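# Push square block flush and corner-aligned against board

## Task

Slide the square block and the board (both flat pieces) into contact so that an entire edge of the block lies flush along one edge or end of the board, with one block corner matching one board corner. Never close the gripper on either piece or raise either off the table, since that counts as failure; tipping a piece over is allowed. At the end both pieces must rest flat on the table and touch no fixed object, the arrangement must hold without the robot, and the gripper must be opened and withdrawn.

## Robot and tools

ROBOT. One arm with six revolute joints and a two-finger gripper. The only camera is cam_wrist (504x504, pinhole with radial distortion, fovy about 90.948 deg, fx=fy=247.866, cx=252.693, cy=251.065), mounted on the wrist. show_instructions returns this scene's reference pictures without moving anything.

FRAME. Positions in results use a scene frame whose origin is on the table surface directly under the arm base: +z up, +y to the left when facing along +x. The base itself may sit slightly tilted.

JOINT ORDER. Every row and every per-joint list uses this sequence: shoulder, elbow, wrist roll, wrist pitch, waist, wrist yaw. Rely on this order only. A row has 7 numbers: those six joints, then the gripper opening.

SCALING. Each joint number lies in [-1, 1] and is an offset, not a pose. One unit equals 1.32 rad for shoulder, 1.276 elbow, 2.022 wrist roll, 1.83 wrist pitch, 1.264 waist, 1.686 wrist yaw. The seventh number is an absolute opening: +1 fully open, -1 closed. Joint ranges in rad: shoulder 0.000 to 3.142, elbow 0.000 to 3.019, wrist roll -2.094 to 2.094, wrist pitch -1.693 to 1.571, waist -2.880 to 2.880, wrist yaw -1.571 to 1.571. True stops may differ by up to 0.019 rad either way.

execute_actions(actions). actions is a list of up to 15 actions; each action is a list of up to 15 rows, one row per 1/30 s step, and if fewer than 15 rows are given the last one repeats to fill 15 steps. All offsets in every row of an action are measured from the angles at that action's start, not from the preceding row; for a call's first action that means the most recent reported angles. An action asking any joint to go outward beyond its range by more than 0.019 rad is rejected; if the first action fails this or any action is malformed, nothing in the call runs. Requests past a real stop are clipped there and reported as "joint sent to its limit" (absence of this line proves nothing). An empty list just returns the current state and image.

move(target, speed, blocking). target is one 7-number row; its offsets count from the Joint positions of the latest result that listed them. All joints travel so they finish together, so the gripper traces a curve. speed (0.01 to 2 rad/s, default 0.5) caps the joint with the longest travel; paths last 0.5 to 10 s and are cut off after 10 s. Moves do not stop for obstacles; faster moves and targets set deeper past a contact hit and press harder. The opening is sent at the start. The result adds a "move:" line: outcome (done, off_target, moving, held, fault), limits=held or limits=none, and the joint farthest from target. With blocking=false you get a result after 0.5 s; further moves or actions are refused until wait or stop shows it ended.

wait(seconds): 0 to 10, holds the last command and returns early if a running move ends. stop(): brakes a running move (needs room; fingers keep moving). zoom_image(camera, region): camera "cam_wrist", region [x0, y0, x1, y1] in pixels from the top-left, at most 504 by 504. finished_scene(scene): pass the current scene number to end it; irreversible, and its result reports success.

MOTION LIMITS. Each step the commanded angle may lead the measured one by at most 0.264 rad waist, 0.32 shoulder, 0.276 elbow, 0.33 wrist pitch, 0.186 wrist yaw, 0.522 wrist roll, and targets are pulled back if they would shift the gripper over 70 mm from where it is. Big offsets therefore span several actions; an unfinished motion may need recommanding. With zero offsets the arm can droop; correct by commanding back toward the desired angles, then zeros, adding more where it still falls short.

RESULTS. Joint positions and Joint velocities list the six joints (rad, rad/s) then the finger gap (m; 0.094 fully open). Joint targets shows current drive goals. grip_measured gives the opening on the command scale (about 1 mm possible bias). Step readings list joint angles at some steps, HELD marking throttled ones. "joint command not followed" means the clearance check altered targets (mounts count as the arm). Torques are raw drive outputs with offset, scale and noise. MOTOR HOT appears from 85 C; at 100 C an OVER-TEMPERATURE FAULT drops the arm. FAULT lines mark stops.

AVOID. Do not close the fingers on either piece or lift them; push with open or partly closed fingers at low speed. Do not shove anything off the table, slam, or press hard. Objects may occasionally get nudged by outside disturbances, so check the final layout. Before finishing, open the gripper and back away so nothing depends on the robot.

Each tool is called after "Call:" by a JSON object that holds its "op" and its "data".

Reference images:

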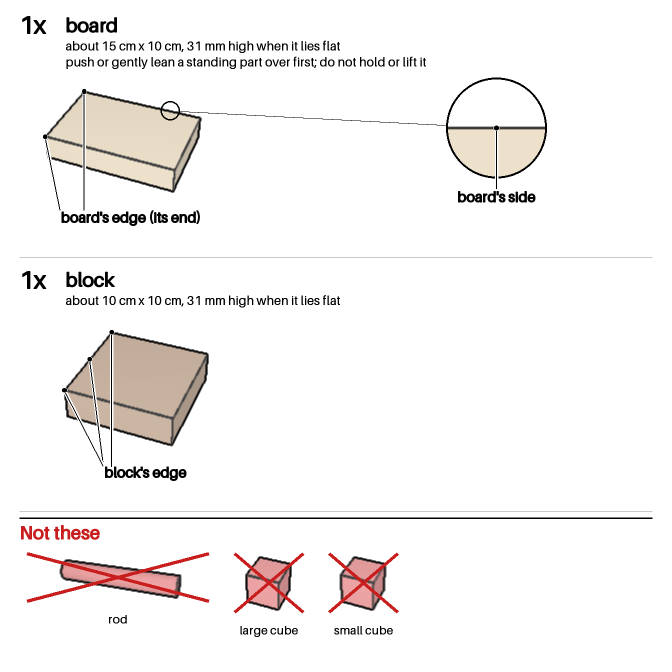

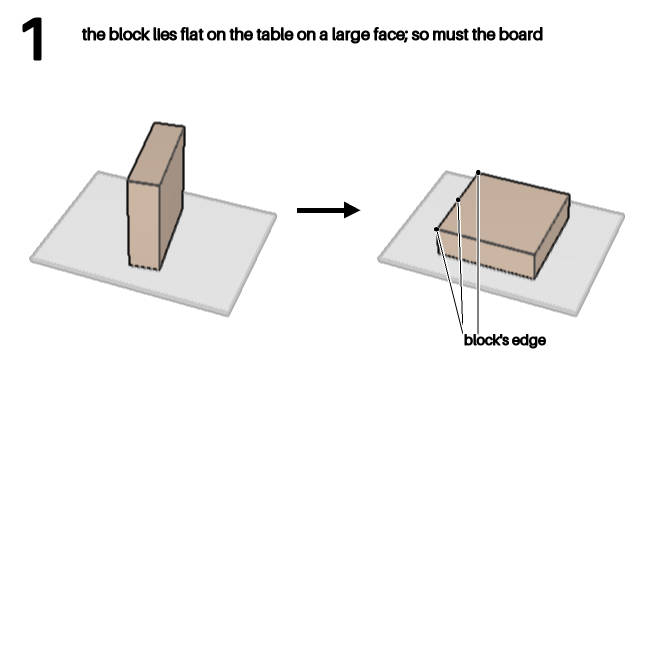

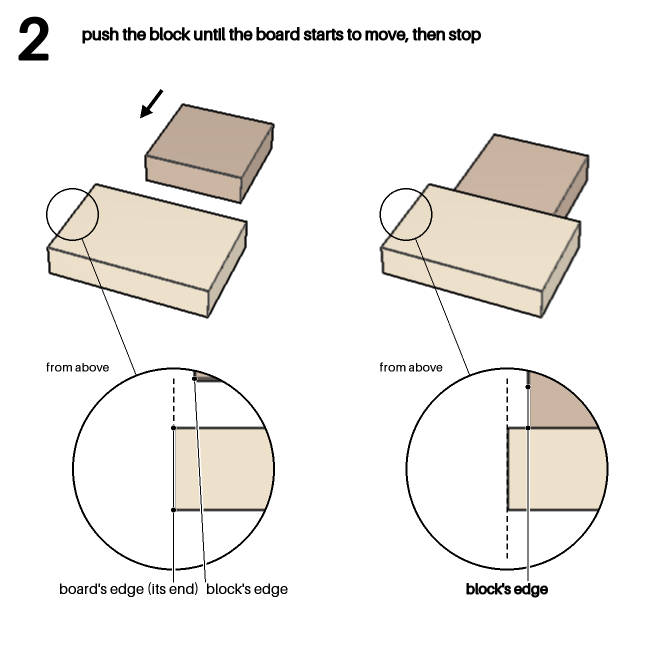

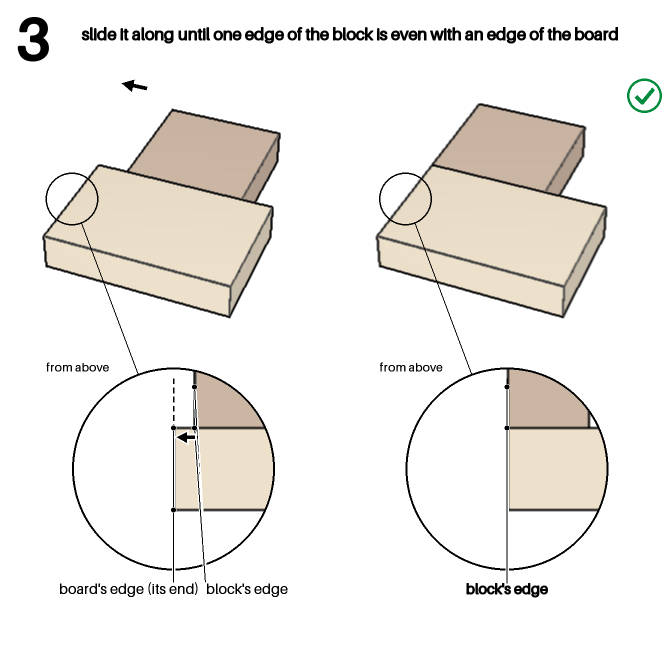

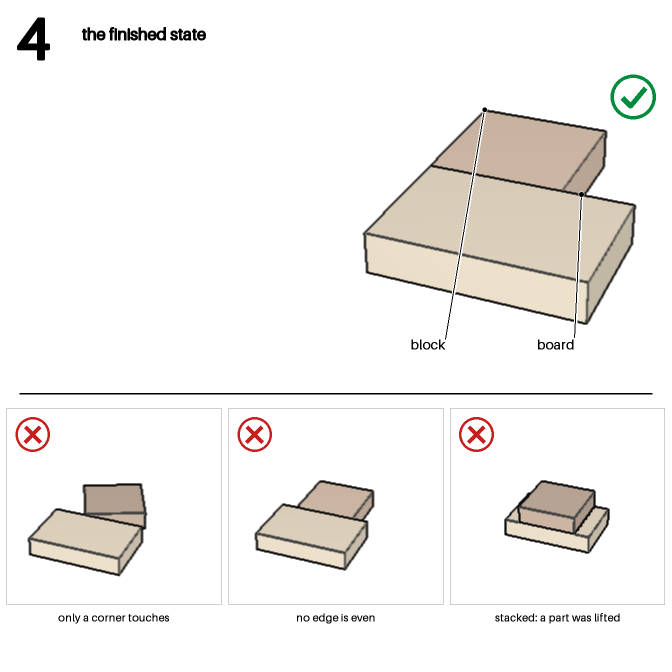

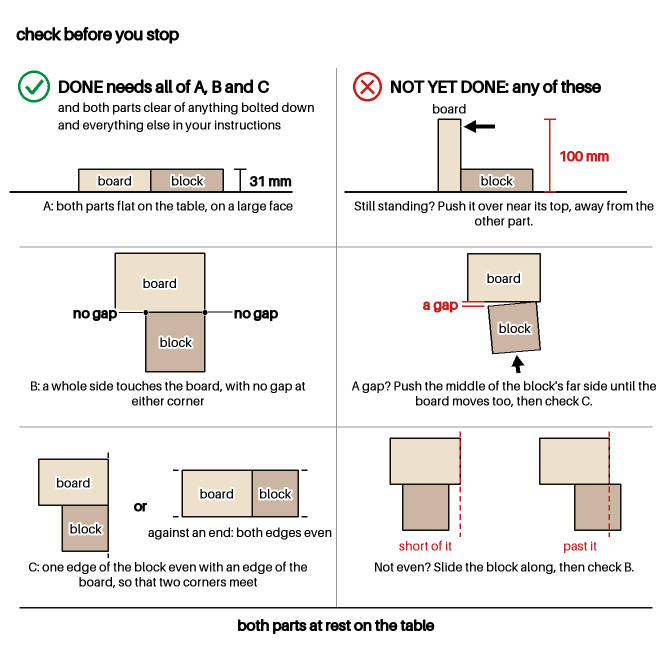

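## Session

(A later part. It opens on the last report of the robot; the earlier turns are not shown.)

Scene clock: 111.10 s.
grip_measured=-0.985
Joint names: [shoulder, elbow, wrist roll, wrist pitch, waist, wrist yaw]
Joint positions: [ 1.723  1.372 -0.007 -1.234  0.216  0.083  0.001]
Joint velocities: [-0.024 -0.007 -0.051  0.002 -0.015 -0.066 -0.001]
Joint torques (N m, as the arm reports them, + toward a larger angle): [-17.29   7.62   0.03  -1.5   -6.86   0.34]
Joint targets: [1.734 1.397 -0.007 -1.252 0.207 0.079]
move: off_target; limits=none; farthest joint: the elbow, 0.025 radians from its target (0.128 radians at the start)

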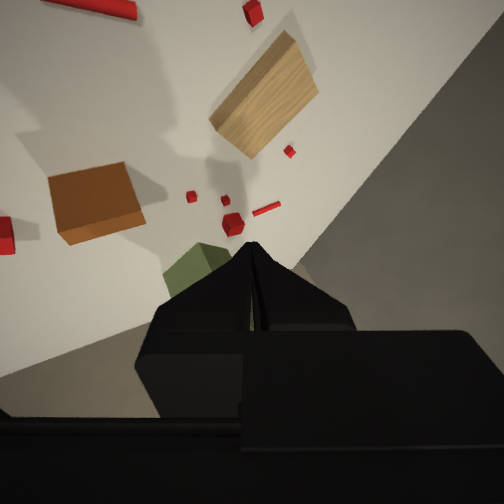

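Call:
{"op": "move", "data": {"target": [0.41,-0.06,0,0.37,-0.23,-0.033,-1]}}

Call:
{"op": "move", "data": {"target": [0.12,0,0,0.07,0,0,-1], "speed": 0.15}}

Call:
{"op": "move", "data": {"target": [0.015,0,0,0,0.2,0,-1], "speed": 0.12}}

Scene clock: 118.63 s.
grip_measured=-0.985
Joint names: [shoulder, elbow, wrist roll, wrist pitch, waist, wrist yaw]
Joint positions: [ 2.267  1.296 -0.007 -0.573 -0.073  0.032  0.001]
Joint velocities: [-0.015  0.012 -0.037  0.012 -0.005 -0.022 -0.   ]
Joint torques (N m, as the arm reports them, + toward a larger angle): [-17.13   2.15   0.04   0.09  -9.92   0.39]
Joint targets: [2.264 1.296 -0.007 -0.557 -0.075 0.028]
move: done; limits=none; farthest joint: the wrist pitch, 0.016 radians from its target (0.677 radians at the start)

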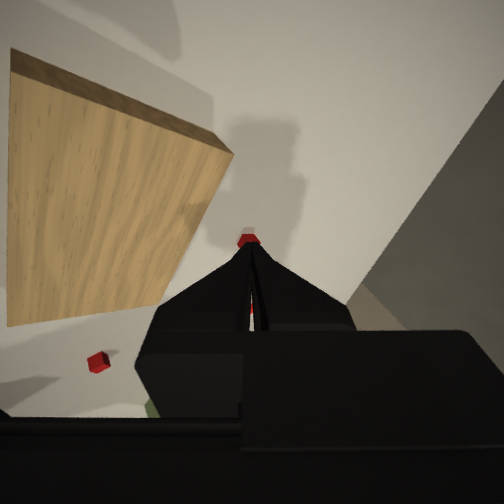

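Scene clock: 120.10 s.
grip_measured=-0.985
Joint names: [shoulder, elbow, wrist roll, wrist pitch, waist, wrist yaw]
Joint positions: [ 2.417  1.296 -0.007 -0.46  -0.073  0.032  0.001]
Joint velocities: [-0.005  0.002  0.037  0.027 -0.015 -0.037 -0.002]
Joint torques (N m, as the arm reports them, + toward a larger angle): [-15.47   0.93   0.06   0.08  -9.67   0.56]
Joint targets: [2.426 1.296 -0.007 -0.445 -0.073 0.032]
move: done; limits=none; farthest joint: the wrist pitch, 0.015 radians from its target (0.128 radians at the start)

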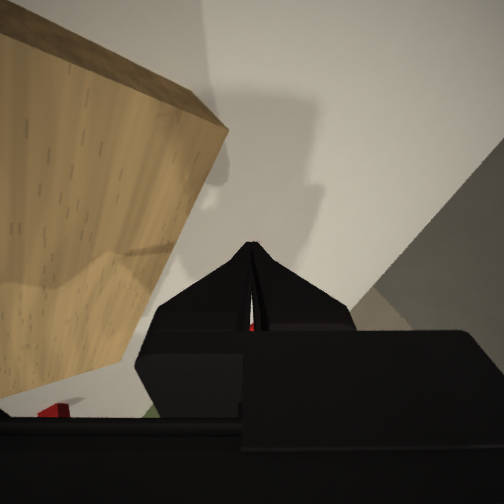

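Scene clock: 122.50 s.
grip_measured=-0.985
Joint names: [shoulder, elbow, wrist roll, wrist pitch, waist, wrist yaw]
Joint positions: [ 2.393  1.286  0.002 -0.475  0.054  0.103  0.001]
Joint velocities: [ 0.005 -0.007  0.007 -0.002  0.005  0.095 -0.002]
Joint torques (N m, as the arm reports them, + toward a larger angle): [-12.27   1.06  -0.03  -0.01   1.92  -2.4 ]
Joint targets: [2.434 1.295 -0.007 -0.461 0.174 0.035]
move: off_target; limits=none; farthest joint: the waist, 0.126 radians from its target (0.253 radians at the start)

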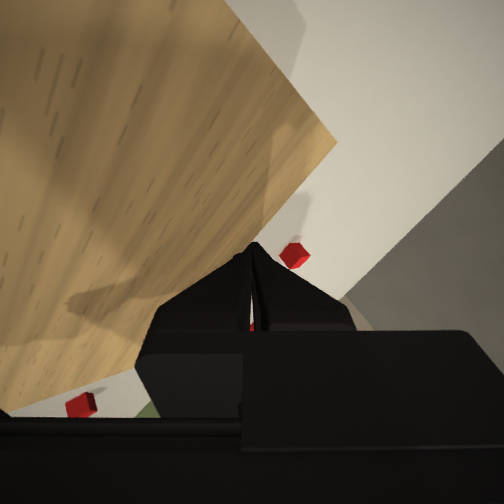

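Call:
{"op": "move", "data": {"target": [-0.1,0.05,0,-0.1,-0.12,-0.03,-1]}}

Call:
{"op": "move", "data": {"target": [0.17,0.19,0,-0.17,0,0,-1], "speed": 0.25}}

Scene clock: 129.90 s.
grip_measured=-0.985
Joint names: [shoulder, elbow, wrist roll, wrist pitch, waist, wrist yaw]
Joint positions: [ 2.246  1.351  0.003 -0.643 -0.113  0.057  0.001]
Joint velocities: [-0.015 -0.017 -0.066  0.017 -0.034  0.007 -0.001]
Joint torques (N m, as the arm reports them, + toward a larger angle): [-16.08   2.57   0.05  -1.06  -9.29   0.4 ]
Joint targets: [2.262 1.350 0.002 -0.658 -0.097 0.052]
move: done; limits=none; farthest joint: the waist, 0.015 radians from its target (0.152 radians at the start)

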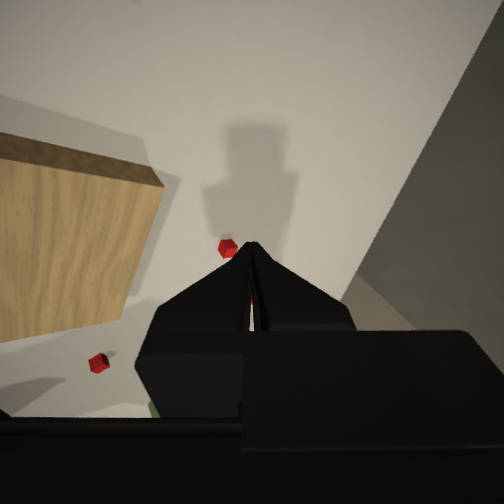

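Scene clock: 131.57 s.
grip_measured=-0.985
Joint names: [shoulder, elbow, wrist roll, wrist pitch, waist, wrist yaw]
Joint positions: [ 2.458  1.574  0.003 -0.935 -0.113  0.057  0.001]
Joint velocities: [-0.015 -0.002  0.037  0.012  0.005 -0.007 -0.   ]
Joint torques (N m, as the arm reports them, + toward a larger angle): [-16.84   3.82   0.06  -1.61 -11.21   0.56]
Joint targets: [2.470 1.593 0.003 -0.954 -0.113 0.057]
move: done; limits=none; farthest joint: the elbow, 0.020 radians from its target (0.243 radians at the start)

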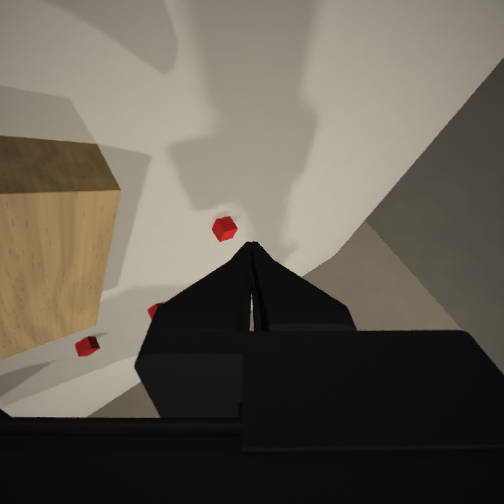

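Call:
{"op": "move", "data": {"target": [-0.28,-0.42,0,0.32,0,-0.02,-1]}}

Call:
{"op": "move", "data": {"target": [0,0,0,0,0.24,0,-1], "speed": 0.3}}

Call:
{"op": "move", "data": {"target": [0.1,0.16,0,-0.1,0,0,-1], "speed": 0.12}}

Scene clock: 138.20 s.
grip_measured=-0.985
Joint names: [shoulder, elbow, wrist roll, wrist pitch, waist, wrist yaw]
Joint positions: [ 2.09   1.044  0.003 -0.366 -0.113  0.027  0.001]
Joint velocities: [ 0.005 -0.007 -0.007  0.007  0.005 -0.051 -0.001]
Joint torques (N m, as the arm reports them, + toward a larger angle): [-15.56   1.27   0.04   0.4   -8.64   0.35]
Joint targets: [2.089 1.038 0.003 -0.350 -0.113 0.023]
move: done; limits=none; farthest joint: the wrist pitch, 0.016 radians from its target (0.586 radians at the start)

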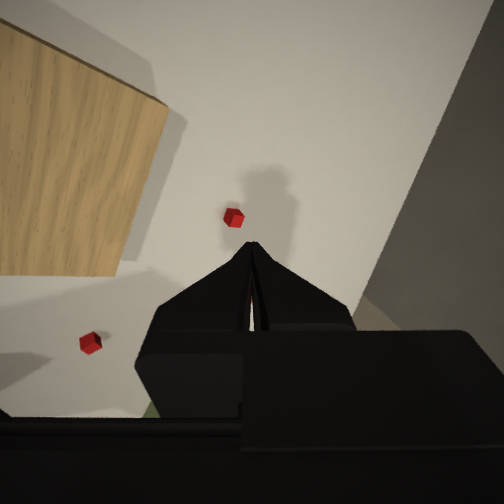

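Scene clock: 139.63 s.
grip_measured=-0.985
Joint names: [shoulder, elbow, wrist roll, wrist pitch, waist, wrist yaw]
Joint positions: [ 2.09   1.044  0.003 -0.366  0.188  0.027  0.001]
Joint velocities: [ 0.005 -0.012 -0.007 -0.002 -0.005 -0.007  0.001]
Joint torques (N m, as the arm reports them, + toward a larger angle): [-15.56   0.6    0.01  -0.39  -6.35   0.47]
Joint targets: [2.090 1.044 0.003 -0.366 0.191 0.027]
move: done; limits=none; farthest joint: the waist, 0.003 radians from its target (0.303 radians at the start)

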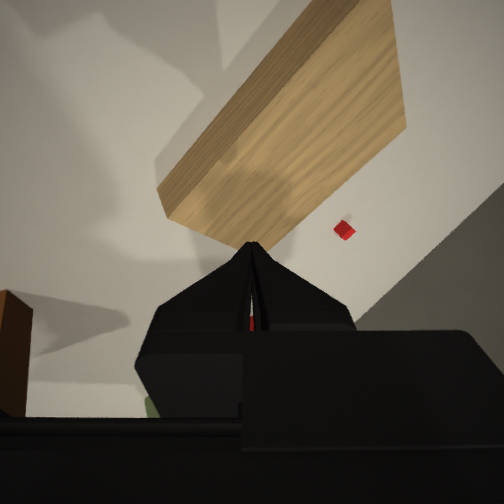

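Scene clock: 141.70 s.
grip_measured=-0.985
Joint names: [shoulder, elbow, wrist roll, wrist pitch, waist, wrist yaw]
Joint positions: [ 2.206  1.237  0.003 -0.531  0.188  0.027  0.001]
Joint velocities: [ 0.005  0.012  0.037  0.012 -0.005 -0.11  -0.   ]
Joint torques (N m, as the arm reports them, + toward a larger angle): [-15.39   1.99   0.01  -1.32  -7.41   0.45]
Joint targets: [2.222 1.248 0.003 -0.548 0.188 0.027]
move: done; limits=none; farthest joint: the wrist pitch, 0.018 radians from its target (0.183 radians at the start)

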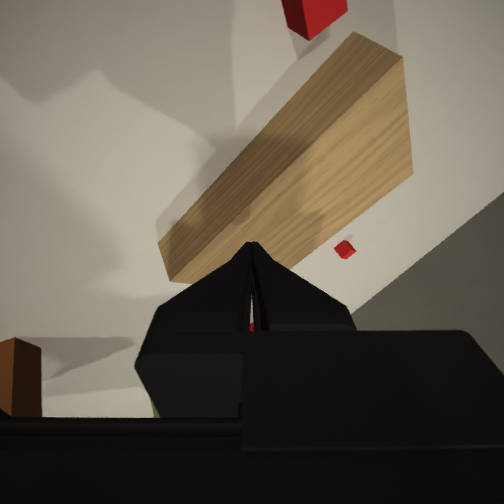

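Call:
{"op": "move", "data": {"target": [-0.08,-0.16,0,0.1,0.065,0,-1], "speed": 0.3}}

Call:
{"op": "move", "data": {"target": [0.115,0,0,0.02,0,0,-1], "speed": 0.2}}

Call:
{"op": "move", "data": {"target": [0.075,0.215,0,-0.09,0,0,-1], "speed": 0.12}}

Scene clock: 147.70 s.
grip_measured=-0.985
Joint names: [shoulder, elbow, wrist roll, wrist pitch, waist, wrist yaw]
Joint positions: [ 2.107  1.038  0.003 -0.364  0.258  0.027  0.001]
Joint velocities: [-0.005  0.007 -0.022  0.012 -0.024 -0.051 -0.   ]
Joint torques (N m, as the arm reports them, + toward a larger angle): [-15.68  -0.24   0.05   0.11  -5.22   0.46]
Joint targets: [2.100 1.033 0.003 -0.348 0.270 0.027]
move: done; limits=none; farthest joint: the wrist pitch, 0.016 radians from its target (0.183 radians at the start)

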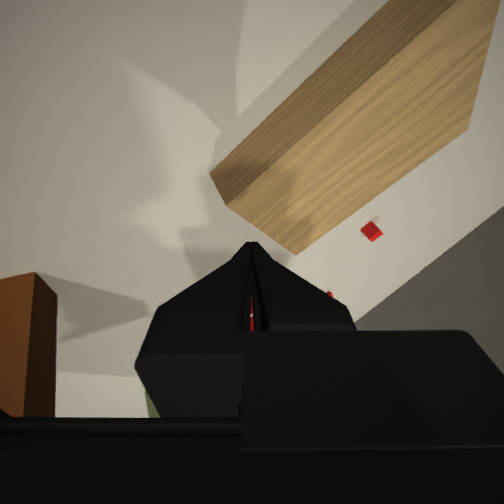

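Scene clock: 148.83 s.
grip_measured=-0.985
Joint names: [shoulder, elbow, wrist roll, wrist pitch, waist, wrist yaw]
Joint positions: [ 2.251  1.038  0.003 -0.344  0.258  0.027  0.001]
Joint velocities: [-0.005  0.007  0.022  0.007 -0.005  0.022 -0.001]
Joint torques (N m, as the arm reports them, + toward a larger angle): [-13.37  -1.16   0.04   0.02  -6.18   0.44]
Joint targets: [2.258 1.038 0.003 -0.327 0.258 0.027]
move: done; limits=none; farthest joint: the wrist pitch, 0.016 radians from its target (0.037 radians at the start)

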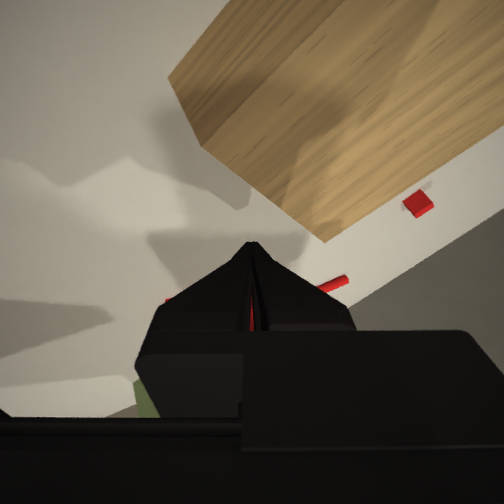

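Scene clock: 151.50 s.
grip_measured=-0.985
Joint names: [shoulder, elbow, wrist roll, wrist pitch, waist, wrist yaw]
Joint positions: [ 2.306  1.274  0.003 -0.525  0.249  0.039  0.001]
Joint velocities: [-0.005  0.017  0.007 -0.002 -0.015  0.037  0.   ]
Joint torques (N m, as the arm reports them, + toward a larger angle): [-12.2    3.53   0.04  -0.07  -6.52  -0.05]
Joint targets: [2.350 1.313 0.003 -0.509 0.258 0.027]
move: off_target; limits=none; farthest joint: the shoulder, 0.044 radians from its target (0.099 radians at the start)

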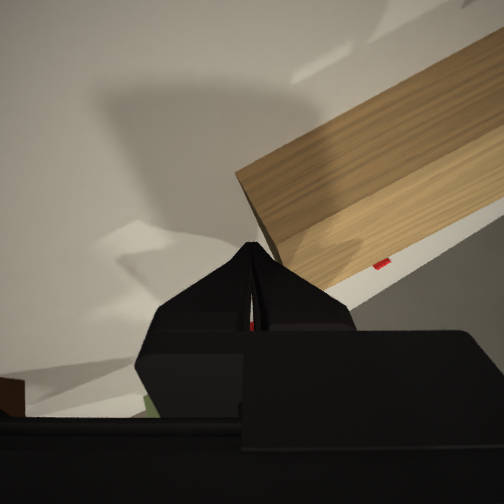

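Call:
{"op": "move", "data": {"target": [-0.14,-0.19,0,0.13,0,0,-1], "speed": 0.3}}

Call:
{"op": "move", "data": {"target": [0.04,0,0,0,-0.13,0,-1], "speed": 0.3}}

Call:
{"op": "move", "data": {"target": [0.12,0.29,0,-0.13,0,0,-1], "speed": 0.12}}

Scene clock: 158.63 s.
grip_measured=-0.985
Joint names: [shoulder, elbow, wrist roll, wrist pitch, waist, wrist yaw]
Joint positions: [ 2.125  1.037  0.003 -0.303  0.249  0.041  0.001]
Joint velocities: [ 0.005 -0.012 -0.007 -0.007 -0.005  0.037 -0.001]
Joint torques (N m, as the arm reports them, + toward a larger angle): [-15.99  -0.45   0.03   0.34  -6.58   0.38]
Joint targets: [2.121 1.031 0.003 -0.287 0.249 0.039]
move: done; limits=none; farthest joint: the wrist pitch, 0.016 radians from its target (0.238 radians at the start)

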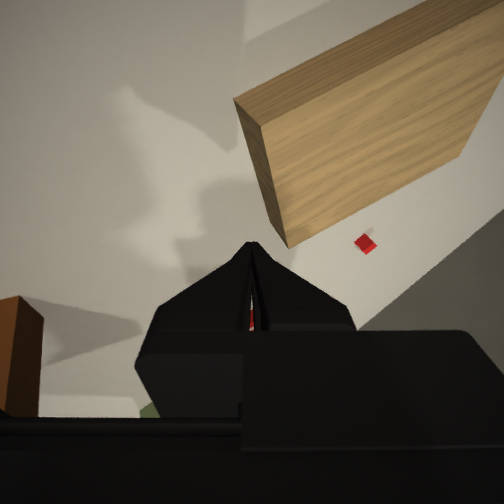

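Scene clock: 159.57 s.
grip_measured=-0.985
Joint names: [shoulder, elbow, wrist roll, wrist pitch, waist, wrist yaw]
Joint positions: [ 2.167  1.037  0.003 -0.303  0.083  0.041  0.001]
Joint velocities: [-0.005  0.017  0.007 -0.002 -0.024 -0.022  0.   ]
Joint torques (N m, as the arm reports them, + toward a larger angle): [-14.37   0.28   0.03  -0.38  -7.28   0.51]
Joint targets: [2.178 1.037 0.003 -0.303 0.085 0.041]
move: done; limits=none; farthest joint: the shoulder, 0.011 radians from its target (0.053 radians at the start)

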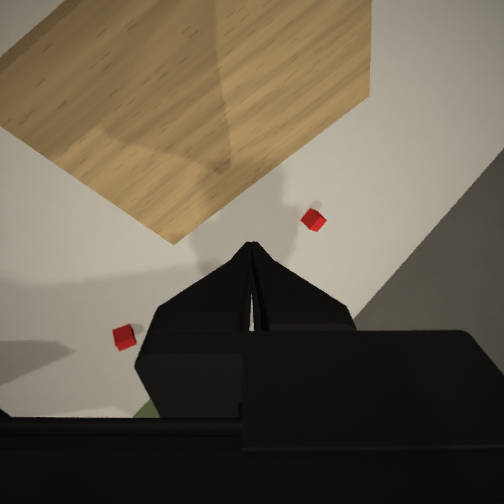

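Scene clock: 163.00 s.
grip_measured=-0.985
Joint names: [shoulder, elbow, wrist roll, wrist pitch, waist, wrist yaw]
Joint positions: [ 2.308  1.391  0.003 -0.524  0.083  0.041  0.001]
Joint velocities: [-0.005  0.007 -0.037 -0.002  0.005 -0.022 -0.   ]
Joint torques (N m, as the arm reports them, + toward a larger angle): [-16.59   3.24   0.05  -1.11  -8.96   0.5 ]
Joint targets: [2.326 1.406 0.003 -0.540 0.083 0.041]
move: done; limits=none; farthest joint: the shoulder, 0.018 radians from its target (0.158 radians at the start)

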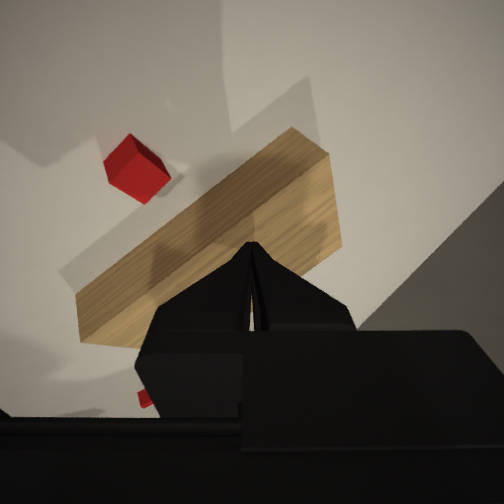

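Call:
{"op": "move", "data": {"target": [-0.4,0,0,-0.38,0,0,-1]}}

Scene clock: 166.23 s.
grip_measured=-0.985
Joint names: [shoulder, elbow, wrist roll, wrist pitch, waist, wrist yaw]
Joint positions: [ 1.767  1.391  0.003 -1.203  0.083  0.041  0.001]
Joint velocities: [-0.015 -0.002  0.037  0.002 -0.005  0.037 -0.001]
Joint torques (N m, as the arm reports them, + toward a larger angle): [-17.17   5.71   0.04  -1.36  -7.57   0.51]
Joint targets: [1.779 1.391 0.003 -1.220 0.083 0.041]
move: done; limits=none; farthest joint: the wrist pitch, 0.017 radians from its target (0.695 radians at the start)

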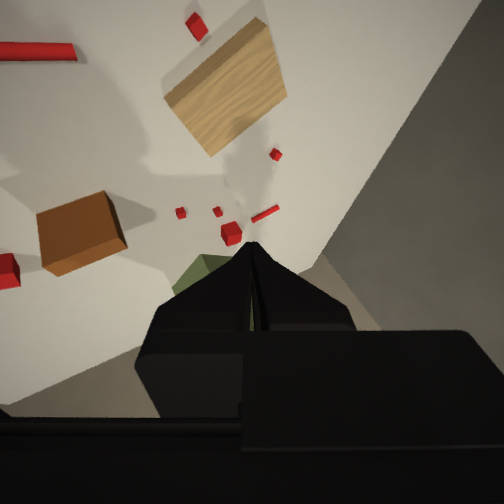

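Call:
{"op": "move", "data": {"target": [0.3,-0.18,0,0.43,0.15,0,-1]}}

Call:
{"op": "move", "data": {"target": [0.09,0,0,0,0,0,-1], "speed": 0.2}}

Call:
{"op": "move", "data": {"target": [0.11,0.2,0,-0.11,0,0,-1], "speed": 0.12}}

Scene clock: 172.13 s.
grip_measured=-0.985
Joint names: [shoulder, elbow, wrist roll, wrist pitch, waist, wrist yaw]
Joint positions: [ 2.16   1.164  0.003 -0.431  0.261  0.041  0.001]
Joint velocities: [-0.024 -0.017  0.022  0.012 -0.015 -0.007 -0.001]
Joint torques (N m, as the arm reports them, + toward a larger angle): [-16.62   0.67   0.04   0.17  -5.39   0.44]
Joint targets: [2.164 1.162 0.003 -0.416 0.273 0.041]
move: done; limits=none; farthest joint: the wrist pitch, 0.015 radians from its target (0.786 radians at the start)

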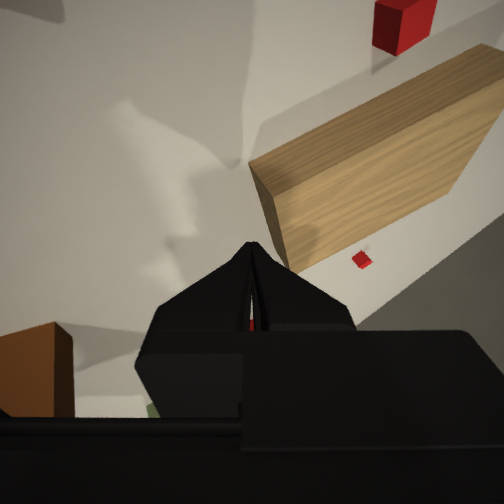

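Scene clock: 173.10 s.
grip_measured=-0.985
Joint names: [shoulder, elbow, wrist roll, wrist pitch, waist, wrist yaw]
Joint positions: [ 2.272  1.164  0.003 -0.431  0.261  0.041  0.001]
Joint velocities: [-0.005 -0.002 -0.037  0.007  0.005  0.022  0.001]
Joint torques (N m, as the arm reports them, + toward a larger angle): [-15.09  -0.36   0.05  -0.64  -6.65   0.44]
Joint targets: [2.278 1.164 0.003 -0.431 0.261 0.041]
move: done; limits=none; farthest joint: the shoulder, 0.006 radians from its target (0.119 radians at the start)

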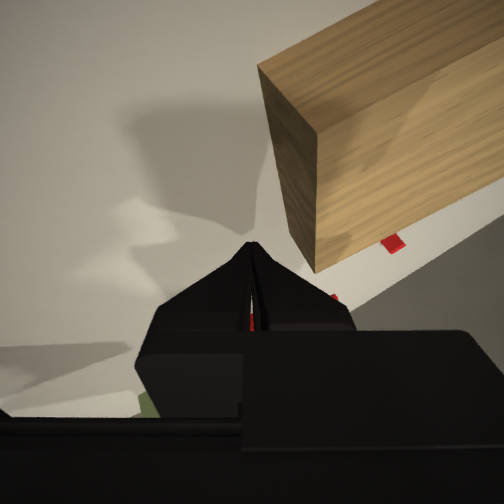

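Scene clock: 175.57 s.
grip_measured=-0.985
Joint names: [shoulder, elbow, wrist roll, wrist pitch, waist, wrist yaw]
Joint positions: [ 2.346  1.367  0.003 -0.672  0.247  0.06   0.001]
Joint velocities: [-0.005  0.007 -0.007 -0.007  0.005  0.037  0.001]
Joint torques (N m, as the arm reports them, + toward a larger angle): [-10.82   4.79   0.04   0.7   -6.21  -0.37]
Joint targets: [2.418 1.419 0.003 -0.633 0.262 0.041]
move: off_target; limits=none; farthest joint: the shoulder, 0.071 radians from its target (0.145 radians at the start)

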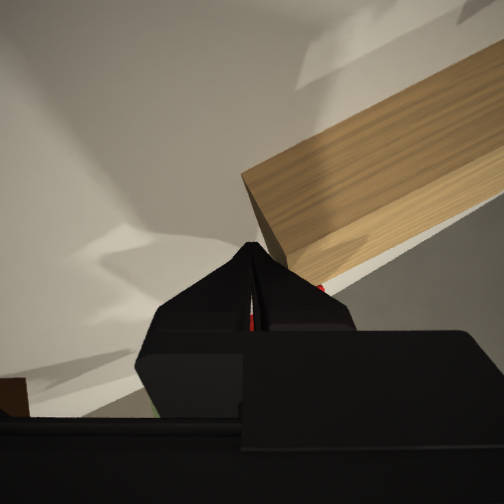

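Call:
{"op": "move", "data": {"target": [-0.25,-0.2,0,0.2,0,0,-1]}}

Call:
{"op": "move", "data": {"target": [-0.07,-0.4,0,0.45,-0.15,0,-1]}}

Call:
{"op": "move", "data": {"target": [0.14,0.34,0,-0.13,0,0,-1], "speed": 0.15}}

Scene clock: 181.43 s.
grip_measured=-0.985
Joint names: [shoulder, elbow, wrist roll, wrist pitch, waist, wrist yaw]
Joint positions: [ 2.01   1.12   0.003 -0.321  0.246  0.063  0.001]
Joint velocities: [ 0.005  0.012 -0.022  0.022  0.005 -0.037  0.   ]
Joint torques (N m, as the arm reports them, + toward a larger angle): [-16.79   1.34   0.05   0.36  -6.28   0.36]
Joint targets: [2.016 1.112 0.003 -0.306 0.247 0.060]
move: done; limits=none; farthest joint: the wrist pitch, 0.015 radians from its target (0.366 radians at the start)

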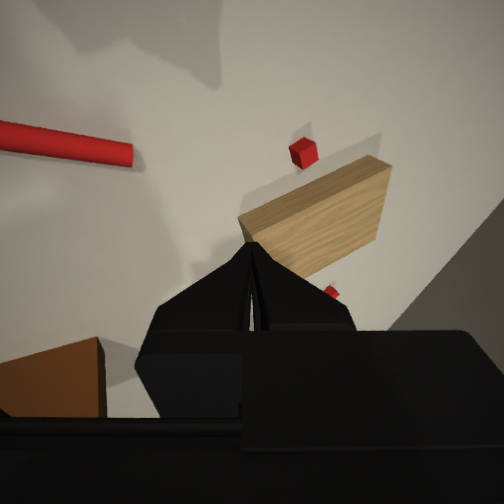

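Scene clock: 183.60 s.
grip_measured=-0.985
Joint names: [shoulder, elbow, wrist roll, wrist pitch, waist, wrist yaw]
Joint positions: [1.925 0.613 0.003 0.483 0.066 0.063 0.001]
Joint velocities: [-0.005 -0.007 -0.007  0.007  0.015  0.022  0.   ]
Joint torques (N m, as the arm reports them, + toward a larger angle): [-13.07  -0.37   0.05   1.48  -7.11   0.55]
Joint targets: [1.917 0.610 0.003 0.503 0.057 0.063]
move: done; limits=none; farthest joint: the wrist pitch, 0.020 radians from its target (0.823 radians at the start)

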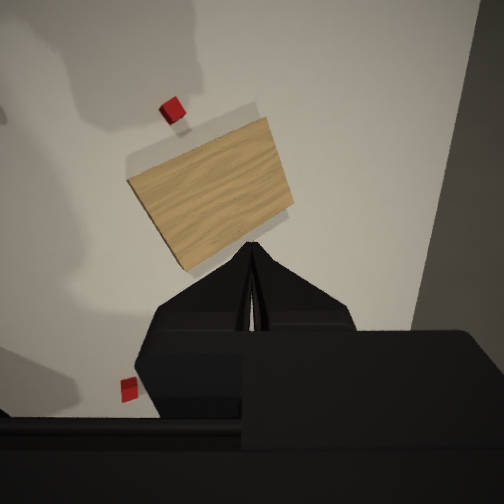

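Scene clock: 186.83 s.
grip_measured=-0.985
Joint names: [shoulder, elbow, wrist roll, wrist pitch, waist, wrist yaw]
Joint positions: [2.094 1.033 0.003 0.262 0.066 0.063 0.001]
Joint velocities: [ 0.005 -0.002 -0.037  0.012 -0.024 -0.051  0.001]
Joint torques (N m, as the arm reports them, + toward a larger angle): [-15.13   3.     0.05   0.03  -7.82   0.54]
Joint targets: [2.110 1.047 0.003 0.245 0.066 0.063]
move: done; limits=none; farthest joint: the wrist pitch, 0.017 radians from its target (0.238 radians at the start)

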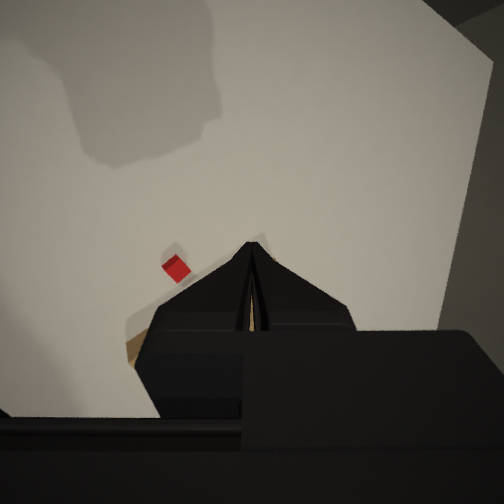

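Call:
{"op": "move", "data": {"target": [-0.13,-0.33,0,0.12,0,0,-1]}}

Call:
{"op": "move", "data": {"target": [0.29,0.18,0,0.085,0,0,-1], "speed": 0.3}}

Scene clock: 196.83 s.
grip_measured=-0.985
Joint names: [shoulder, elbow, wrist roll, wrist pitch, waist, wrist yaw]
Joint positions: [1.928 0.612 0.003 0.461 0.066 0.063 0.001]
Joint velocities: [-0.005  0.012 -0.037 -0.002 -0.005 -0.037 -0.   ]
Joint torques (N m, as the arm reports them, + toward a larger angle): [-13.16  -0.31   0.04   1.55  -5.75   0.53]
Joint targets: [1.922 0.612 0.003 0.481 0.066 0.063]
move: off_target; limits=none; farthest joint: the wrist pitch, 0.021 radians from its target (0.220 radians at the start)

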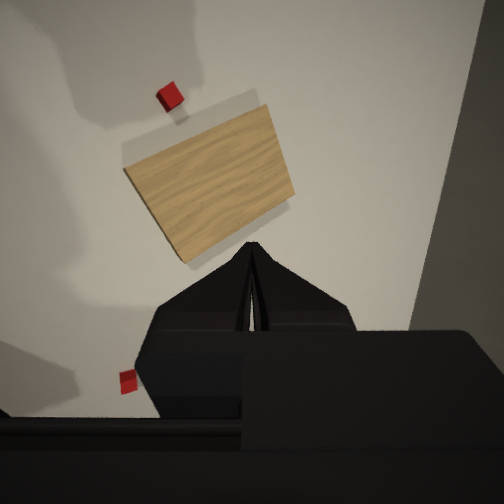

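Scene clock: 198.60 s.
grip_measured=-0.985
Joint names: [shoulder, elbow, wrist roll, wrist pitch, waist, wrist yaw]
Joint positions: [2.305 0.835 0.003 0.596 0.066 0.063 0.001]
Joint velocities: [-0.005 -0.017  0.11  -0.002 -0.024 -0.022  0.001]
Joint torques (N m, as the arm reports them, + toward a larger angle): [-13.2   -0.97   0.05   1.36  -7.07   0.53]
Joint targets: [2.311 0.842 0.003 0.617 0.066 0.063]
move: done; limits=none; farthest joint: the wrist pitch, 0.020 radians from its target (0.156 radians at the start)

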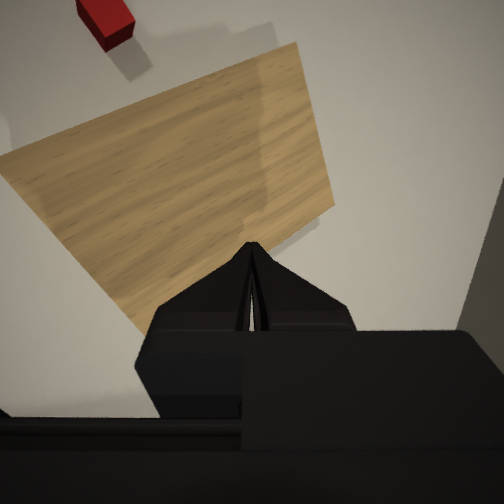

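Call:
{"op": "move", "data": {"target": [0.06,0.29,0,-0.14,0,0,-1], "speed": 0.15}}

Scene clock: 203.37 s.
grip_measured=-0.985
Joint names: [shoulder, elbow, wrist roll, wrist pitch, waist, wrist yaw]
Joint positions: [2.368 1.196 0.003 0.358 0.059 0.067 0.001]
Joint velocities: [-0.005  0.012 -0.037  0.007 -0.015  0.037 -0.   ]
Joint torques (N m, as the arm reports them, + toward a larger angle): [-15.61   1.75   0.01  -0.02  -8.81   0.35]
Joint targets: [2.384 1.205 0.003 0.340 0.066 0.063]
move: done; limits=none; farthest joint: the wrist pitch, 0.019 radians from its target (0.257 radians at the start)

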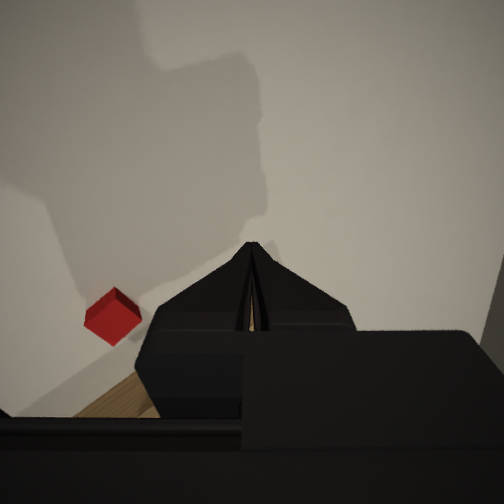

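Call:
{"op": "move", "data": {"target": [-0.08,-0.32,0,0.16,0.03,0,-1], "speed": 0.4}}

Call:
{"op": "move", "data": {"target": [0.14,0.09,0,0.065,0,0,-1], "speed": 0.15}}

Scene clock: 207.70 s.
grip_measured=-0.985
Joint names: [shoulder, elbow, wrist roll, wrist pitch, waist, wrist yaw]
Joint positions: [2.269 0.797 0.003 0.631 0.08  0.067 0.001]
Joint velocities: [-0.005 -0.007  0.007  0.012  0.005  0.007 -0.001]
Joint torques (N m, as the arm reports them, + toward a larger angle): [-14.54  -2.21   0.05   1.5   -5.68   0.54]
Joint targets: [2.262 0.788 0.003 0.651 0.097 0.067]
move: done; limits=none; farthest joint: the wrist pitch, 0.020 radians from its target (0.292 radians at the start)

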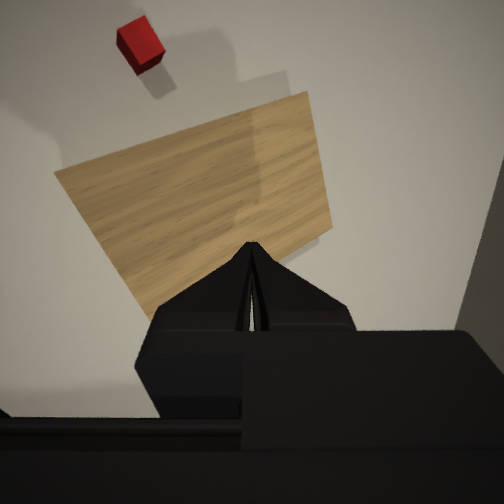

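Scene clock: 209.33 s.
grip_measured=-0.985
Joint names: [shoulder, elbow, wrist roll, wrist pitch, waist, wrist yaw]
Joint positions: [2.398 0.868 0.003 0.746 0.077 0.079 0.001]
Joint velocities: [ 0.005 -0.007 -0.037 -0.002 -0.005 -0.007 -0.   ]
Joint torques (N m, as the arm reports them, + toward a larger angle): [-8.37  1.73  0.08  0.87 -7.03  0.01]
Joint targets: [2.454 0.911 0.003 0.750 0.080 0.067]
move: off_target; limits=none; farthest joint: the shoulder, 0.056 radians from its target (0.185 radians at the start)

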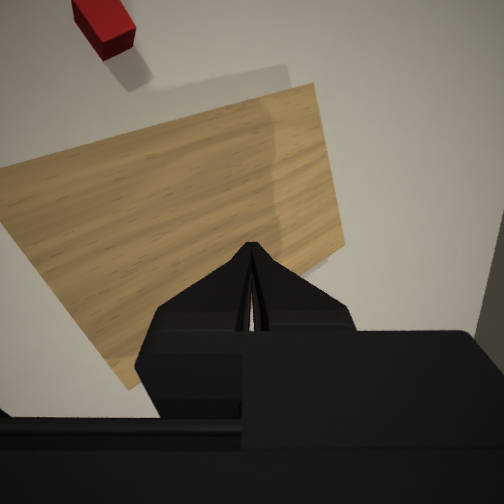

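Call:
{"op": "move", "data": {"target": [-0.06,-0.05,0,0,0.04,0,-1], "speed": 0.3}}

Call:
{"op": "move", "data": {"target": [0.16,-0.005,0,0.11,0,0,-1], "speed": 0.15}}

Scene clock: 213.33 s.
grip_measured=-0.985
Joint names: [shoulder, elbow, wrist roll, wrist pitch, waist, wrist yaw]
Joint positions: [2.319 0.821 0.003 0.746 0.117 0.082 0.001]
Joint velocities: [-0.015 -0.017  0.022 -0.002 -0.005  0.007  0.   ]
Joint torques (N m, as the arm reports them, + toward a larger angle): [-13.61  -3.12   0.04   0.76  -5.46   0.38]
Joint targets: [2.319 0.804 0.003 0.746 0.128 0.079]
move: done; limits=none; farthest joint: the elbow, 0.017 radians from its target (0.064 radians at the start)

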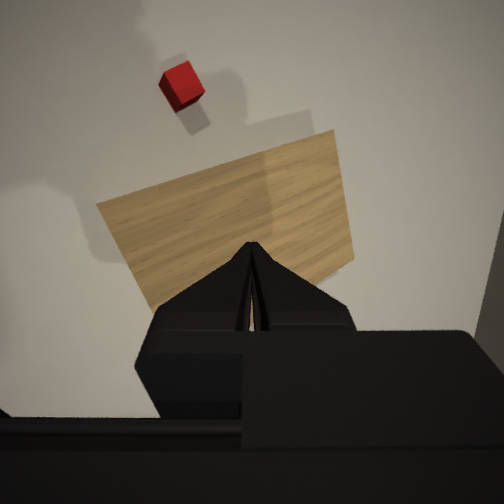

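Scene clock: 215.10 s.
grip_measured=-0.985
Joint names: [shoulder, elbow, wrist roll, wrist pitch, waist, wrist yaw]
Joint positions: [2.452 0.812 0.003 0.971 0.117 0.089 0.001]
Joint velocities: [ 0.005 -0.012 -0.051 -0.007 -0.005 -0.007 -0.   ]
Joint torques (N m, as the arm reports them, + toward a larger angle): [-5.72 -2.53  0.06 -0.06 -6.87  0.22]
Joint targets: [2.530 0.815 0.003 0.947 0.117 0.082]
move: off_target; limits=none; farthest joint: the shoulder, 0.078 radians from its target (0.211 radians at the start)

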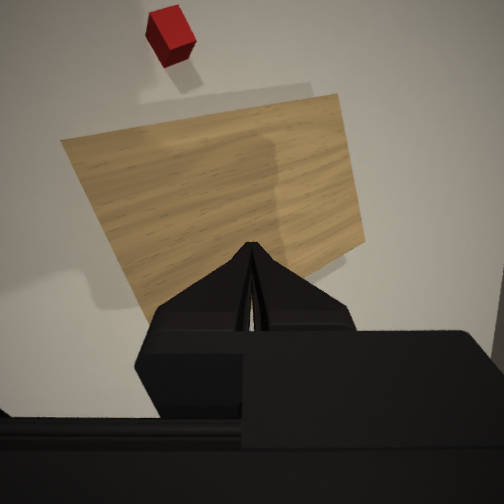

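Call:
{"op": "move", "data": {"target": [-0.06,-0.065,0,-0.015,0,0,-1], "speed": 0.3}}

Call:
{"op": "move", "data": {"target": [0.14,-0.05,0,0.14,0,0,-1], "speed": 0.15}}

Call:
{"op": "move", "data": {"target": [0.06,0.095,0,-0.02,0,0,-1], "speed": 0.15}}

Scene clock: 221.57 s.
grip_measured=-0.985
Joint names: [shoulder, elbow, wrist roll, wrist pitch, waist, wrist yaw]
Joint positions: [2.375 0.749 0.003 0.961 0.117 0.092 0.001]
Joint velocities: [ 0.005  0.002  0.022 -0.002 -0.005 -0.007 -0.   ]
Joint torques (N m, as the arm reports them, + toward a larger angle): [-12.14  -4.21   0.04   0.28  -6.58   0.42]
Joint targets: [2.373 0.729 0.003 0.943 0.117 0.089]
move: done; limits=none; farthest joint: the elbow, 0.020 radians from its target (0.083 radians at the start)

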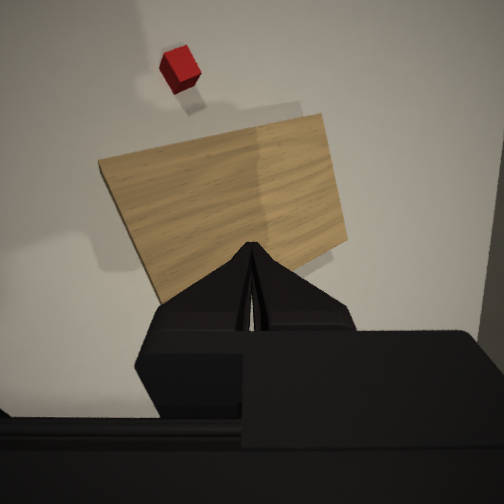

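Scene clock: 223.70 s.
grip_measured=-0.985
Joint names: [shoulder, elbow, wrist roll, wrist pitch, waist, wrist yaw]
Joint positions: [2.55  0.713 0.003 1.195 0.117 0.092 0.001]
Joint velocities: [-0.005  0.002 -0.037 -0.022 -0.005  0.007  0.   ]
Joint torques (N m, as the arm reports them, + toward a larger angle): [-10.53  -6.39   0.06   1.78  -6.24   0.54]
Joint targets: [2.560 0.685 0.003 1.217 0.117 0.092]
move: off_target; limits=none; farthest joint: the elbow, 0.028 radians from its target (0.064 radians at the start)

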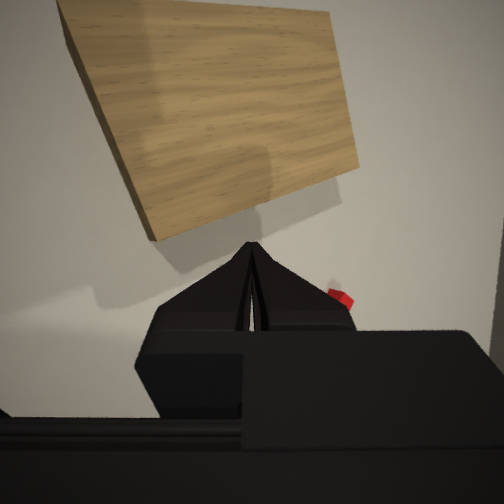

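Scene clock: 224.83 s.
grip_measured=-0.985
Joint names: [shoulder, elbow, wrist roll, wrist pitch, waist, wrist yaw]
Joint positions: [2.618 0.825 0.003 1.176 0.117 0.092 0.001]
Joint velocities: [-0.015 -0.002 -0.081  0.012 -0.005 -0.022 -0.001]
Joint torques (N m, as the arm reports them, + toward a larger angle): [-10.39  -3.1    0.02   0.24  -6.61   0.54]
Joint targets: [2.629 0.834 0.003 1.159 0.117 0.092]
move: done; limits=none; farthest joint: the wrist pitch, 0.017 radians from its target (0.037 radians at the start)

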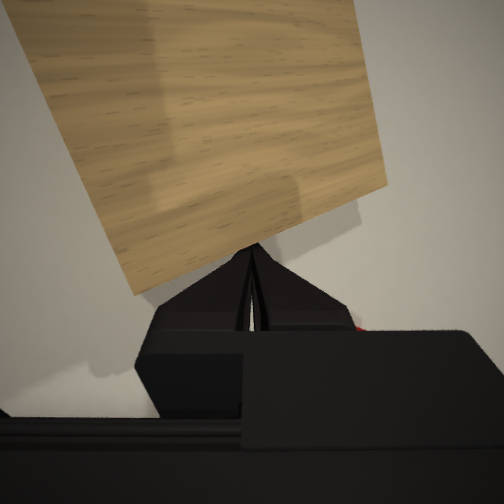

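Call:
{"op": "move", "data": {"target": [-0.12,-0.06,0,-0.05,0,0,-1], "speed": 0.2}}

Call:
{"op": "move", "data": {"target": [0.01,0.19,0,-0.125,0,0,-1], "speed": 0.12}}

Scene clock: 230.97 s.
grip_measured=-0.985
Joint names: [shoulder, elbow, wrist roll, wrist pitch, waist, wrist yaw]
Joint positions: [2.46  0.773 0.003 1.102 0.117 0.092 0.001]
Joint velocities: [-0.015 -0.012  0.007 -0.007 -0.005 -0.037 -0.   ]
Joint torques (N m, as the arm reports them, + toward a larger angle): [-12.02  -4.9    0.07   0.35  -6.78   0.54]
Joint targets: [2.459 0.749 0.003 1.084 0.117 0.092]
move: off_target; limits=none; farthest joint: the elbow, 0.024 radians from its target (0.077 radians at the start)

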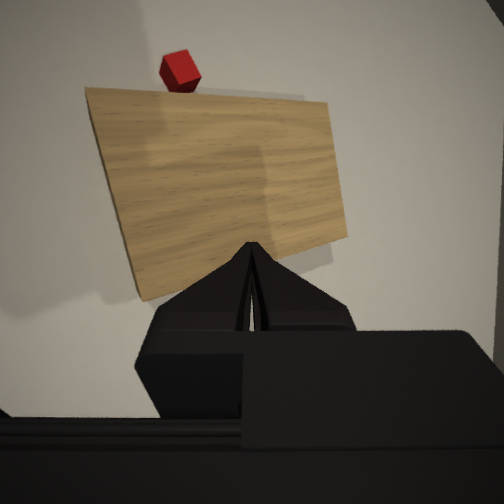

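Scene clock: 233.37 s.
grip_measured=-0.985
Joint names: [shoulder, elbow, wrist roll, wrist pitch, waist, wrist yaw]
Joint positions: [2.443 0.974 0.003 0.907 0.092 0.116 0.001]
Joint velocities: [ 0.005  0.002  0.037 -0.022 -0.005 -0.051  0.001]
Joint torques (N m, as the arm reports them, + toward a larger angle): [-11.9    2.18   0.03  -0.38  -5.69  -0.53]
Joint targets: [2.473 1.015 0.003 0.873 0.117 0.092]
move: off_target; limits=none; farthest joint: the elbow, 0.042 radians from its target (0.243 radians at the start)

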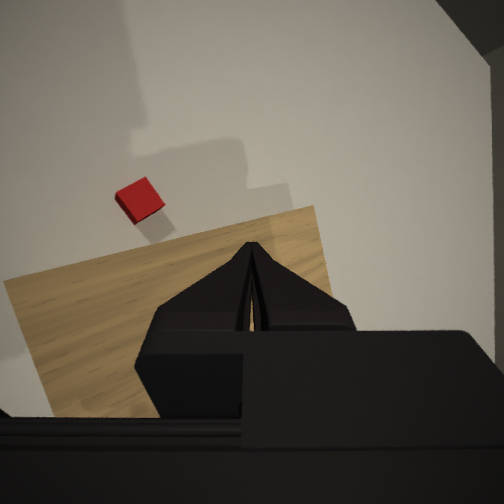

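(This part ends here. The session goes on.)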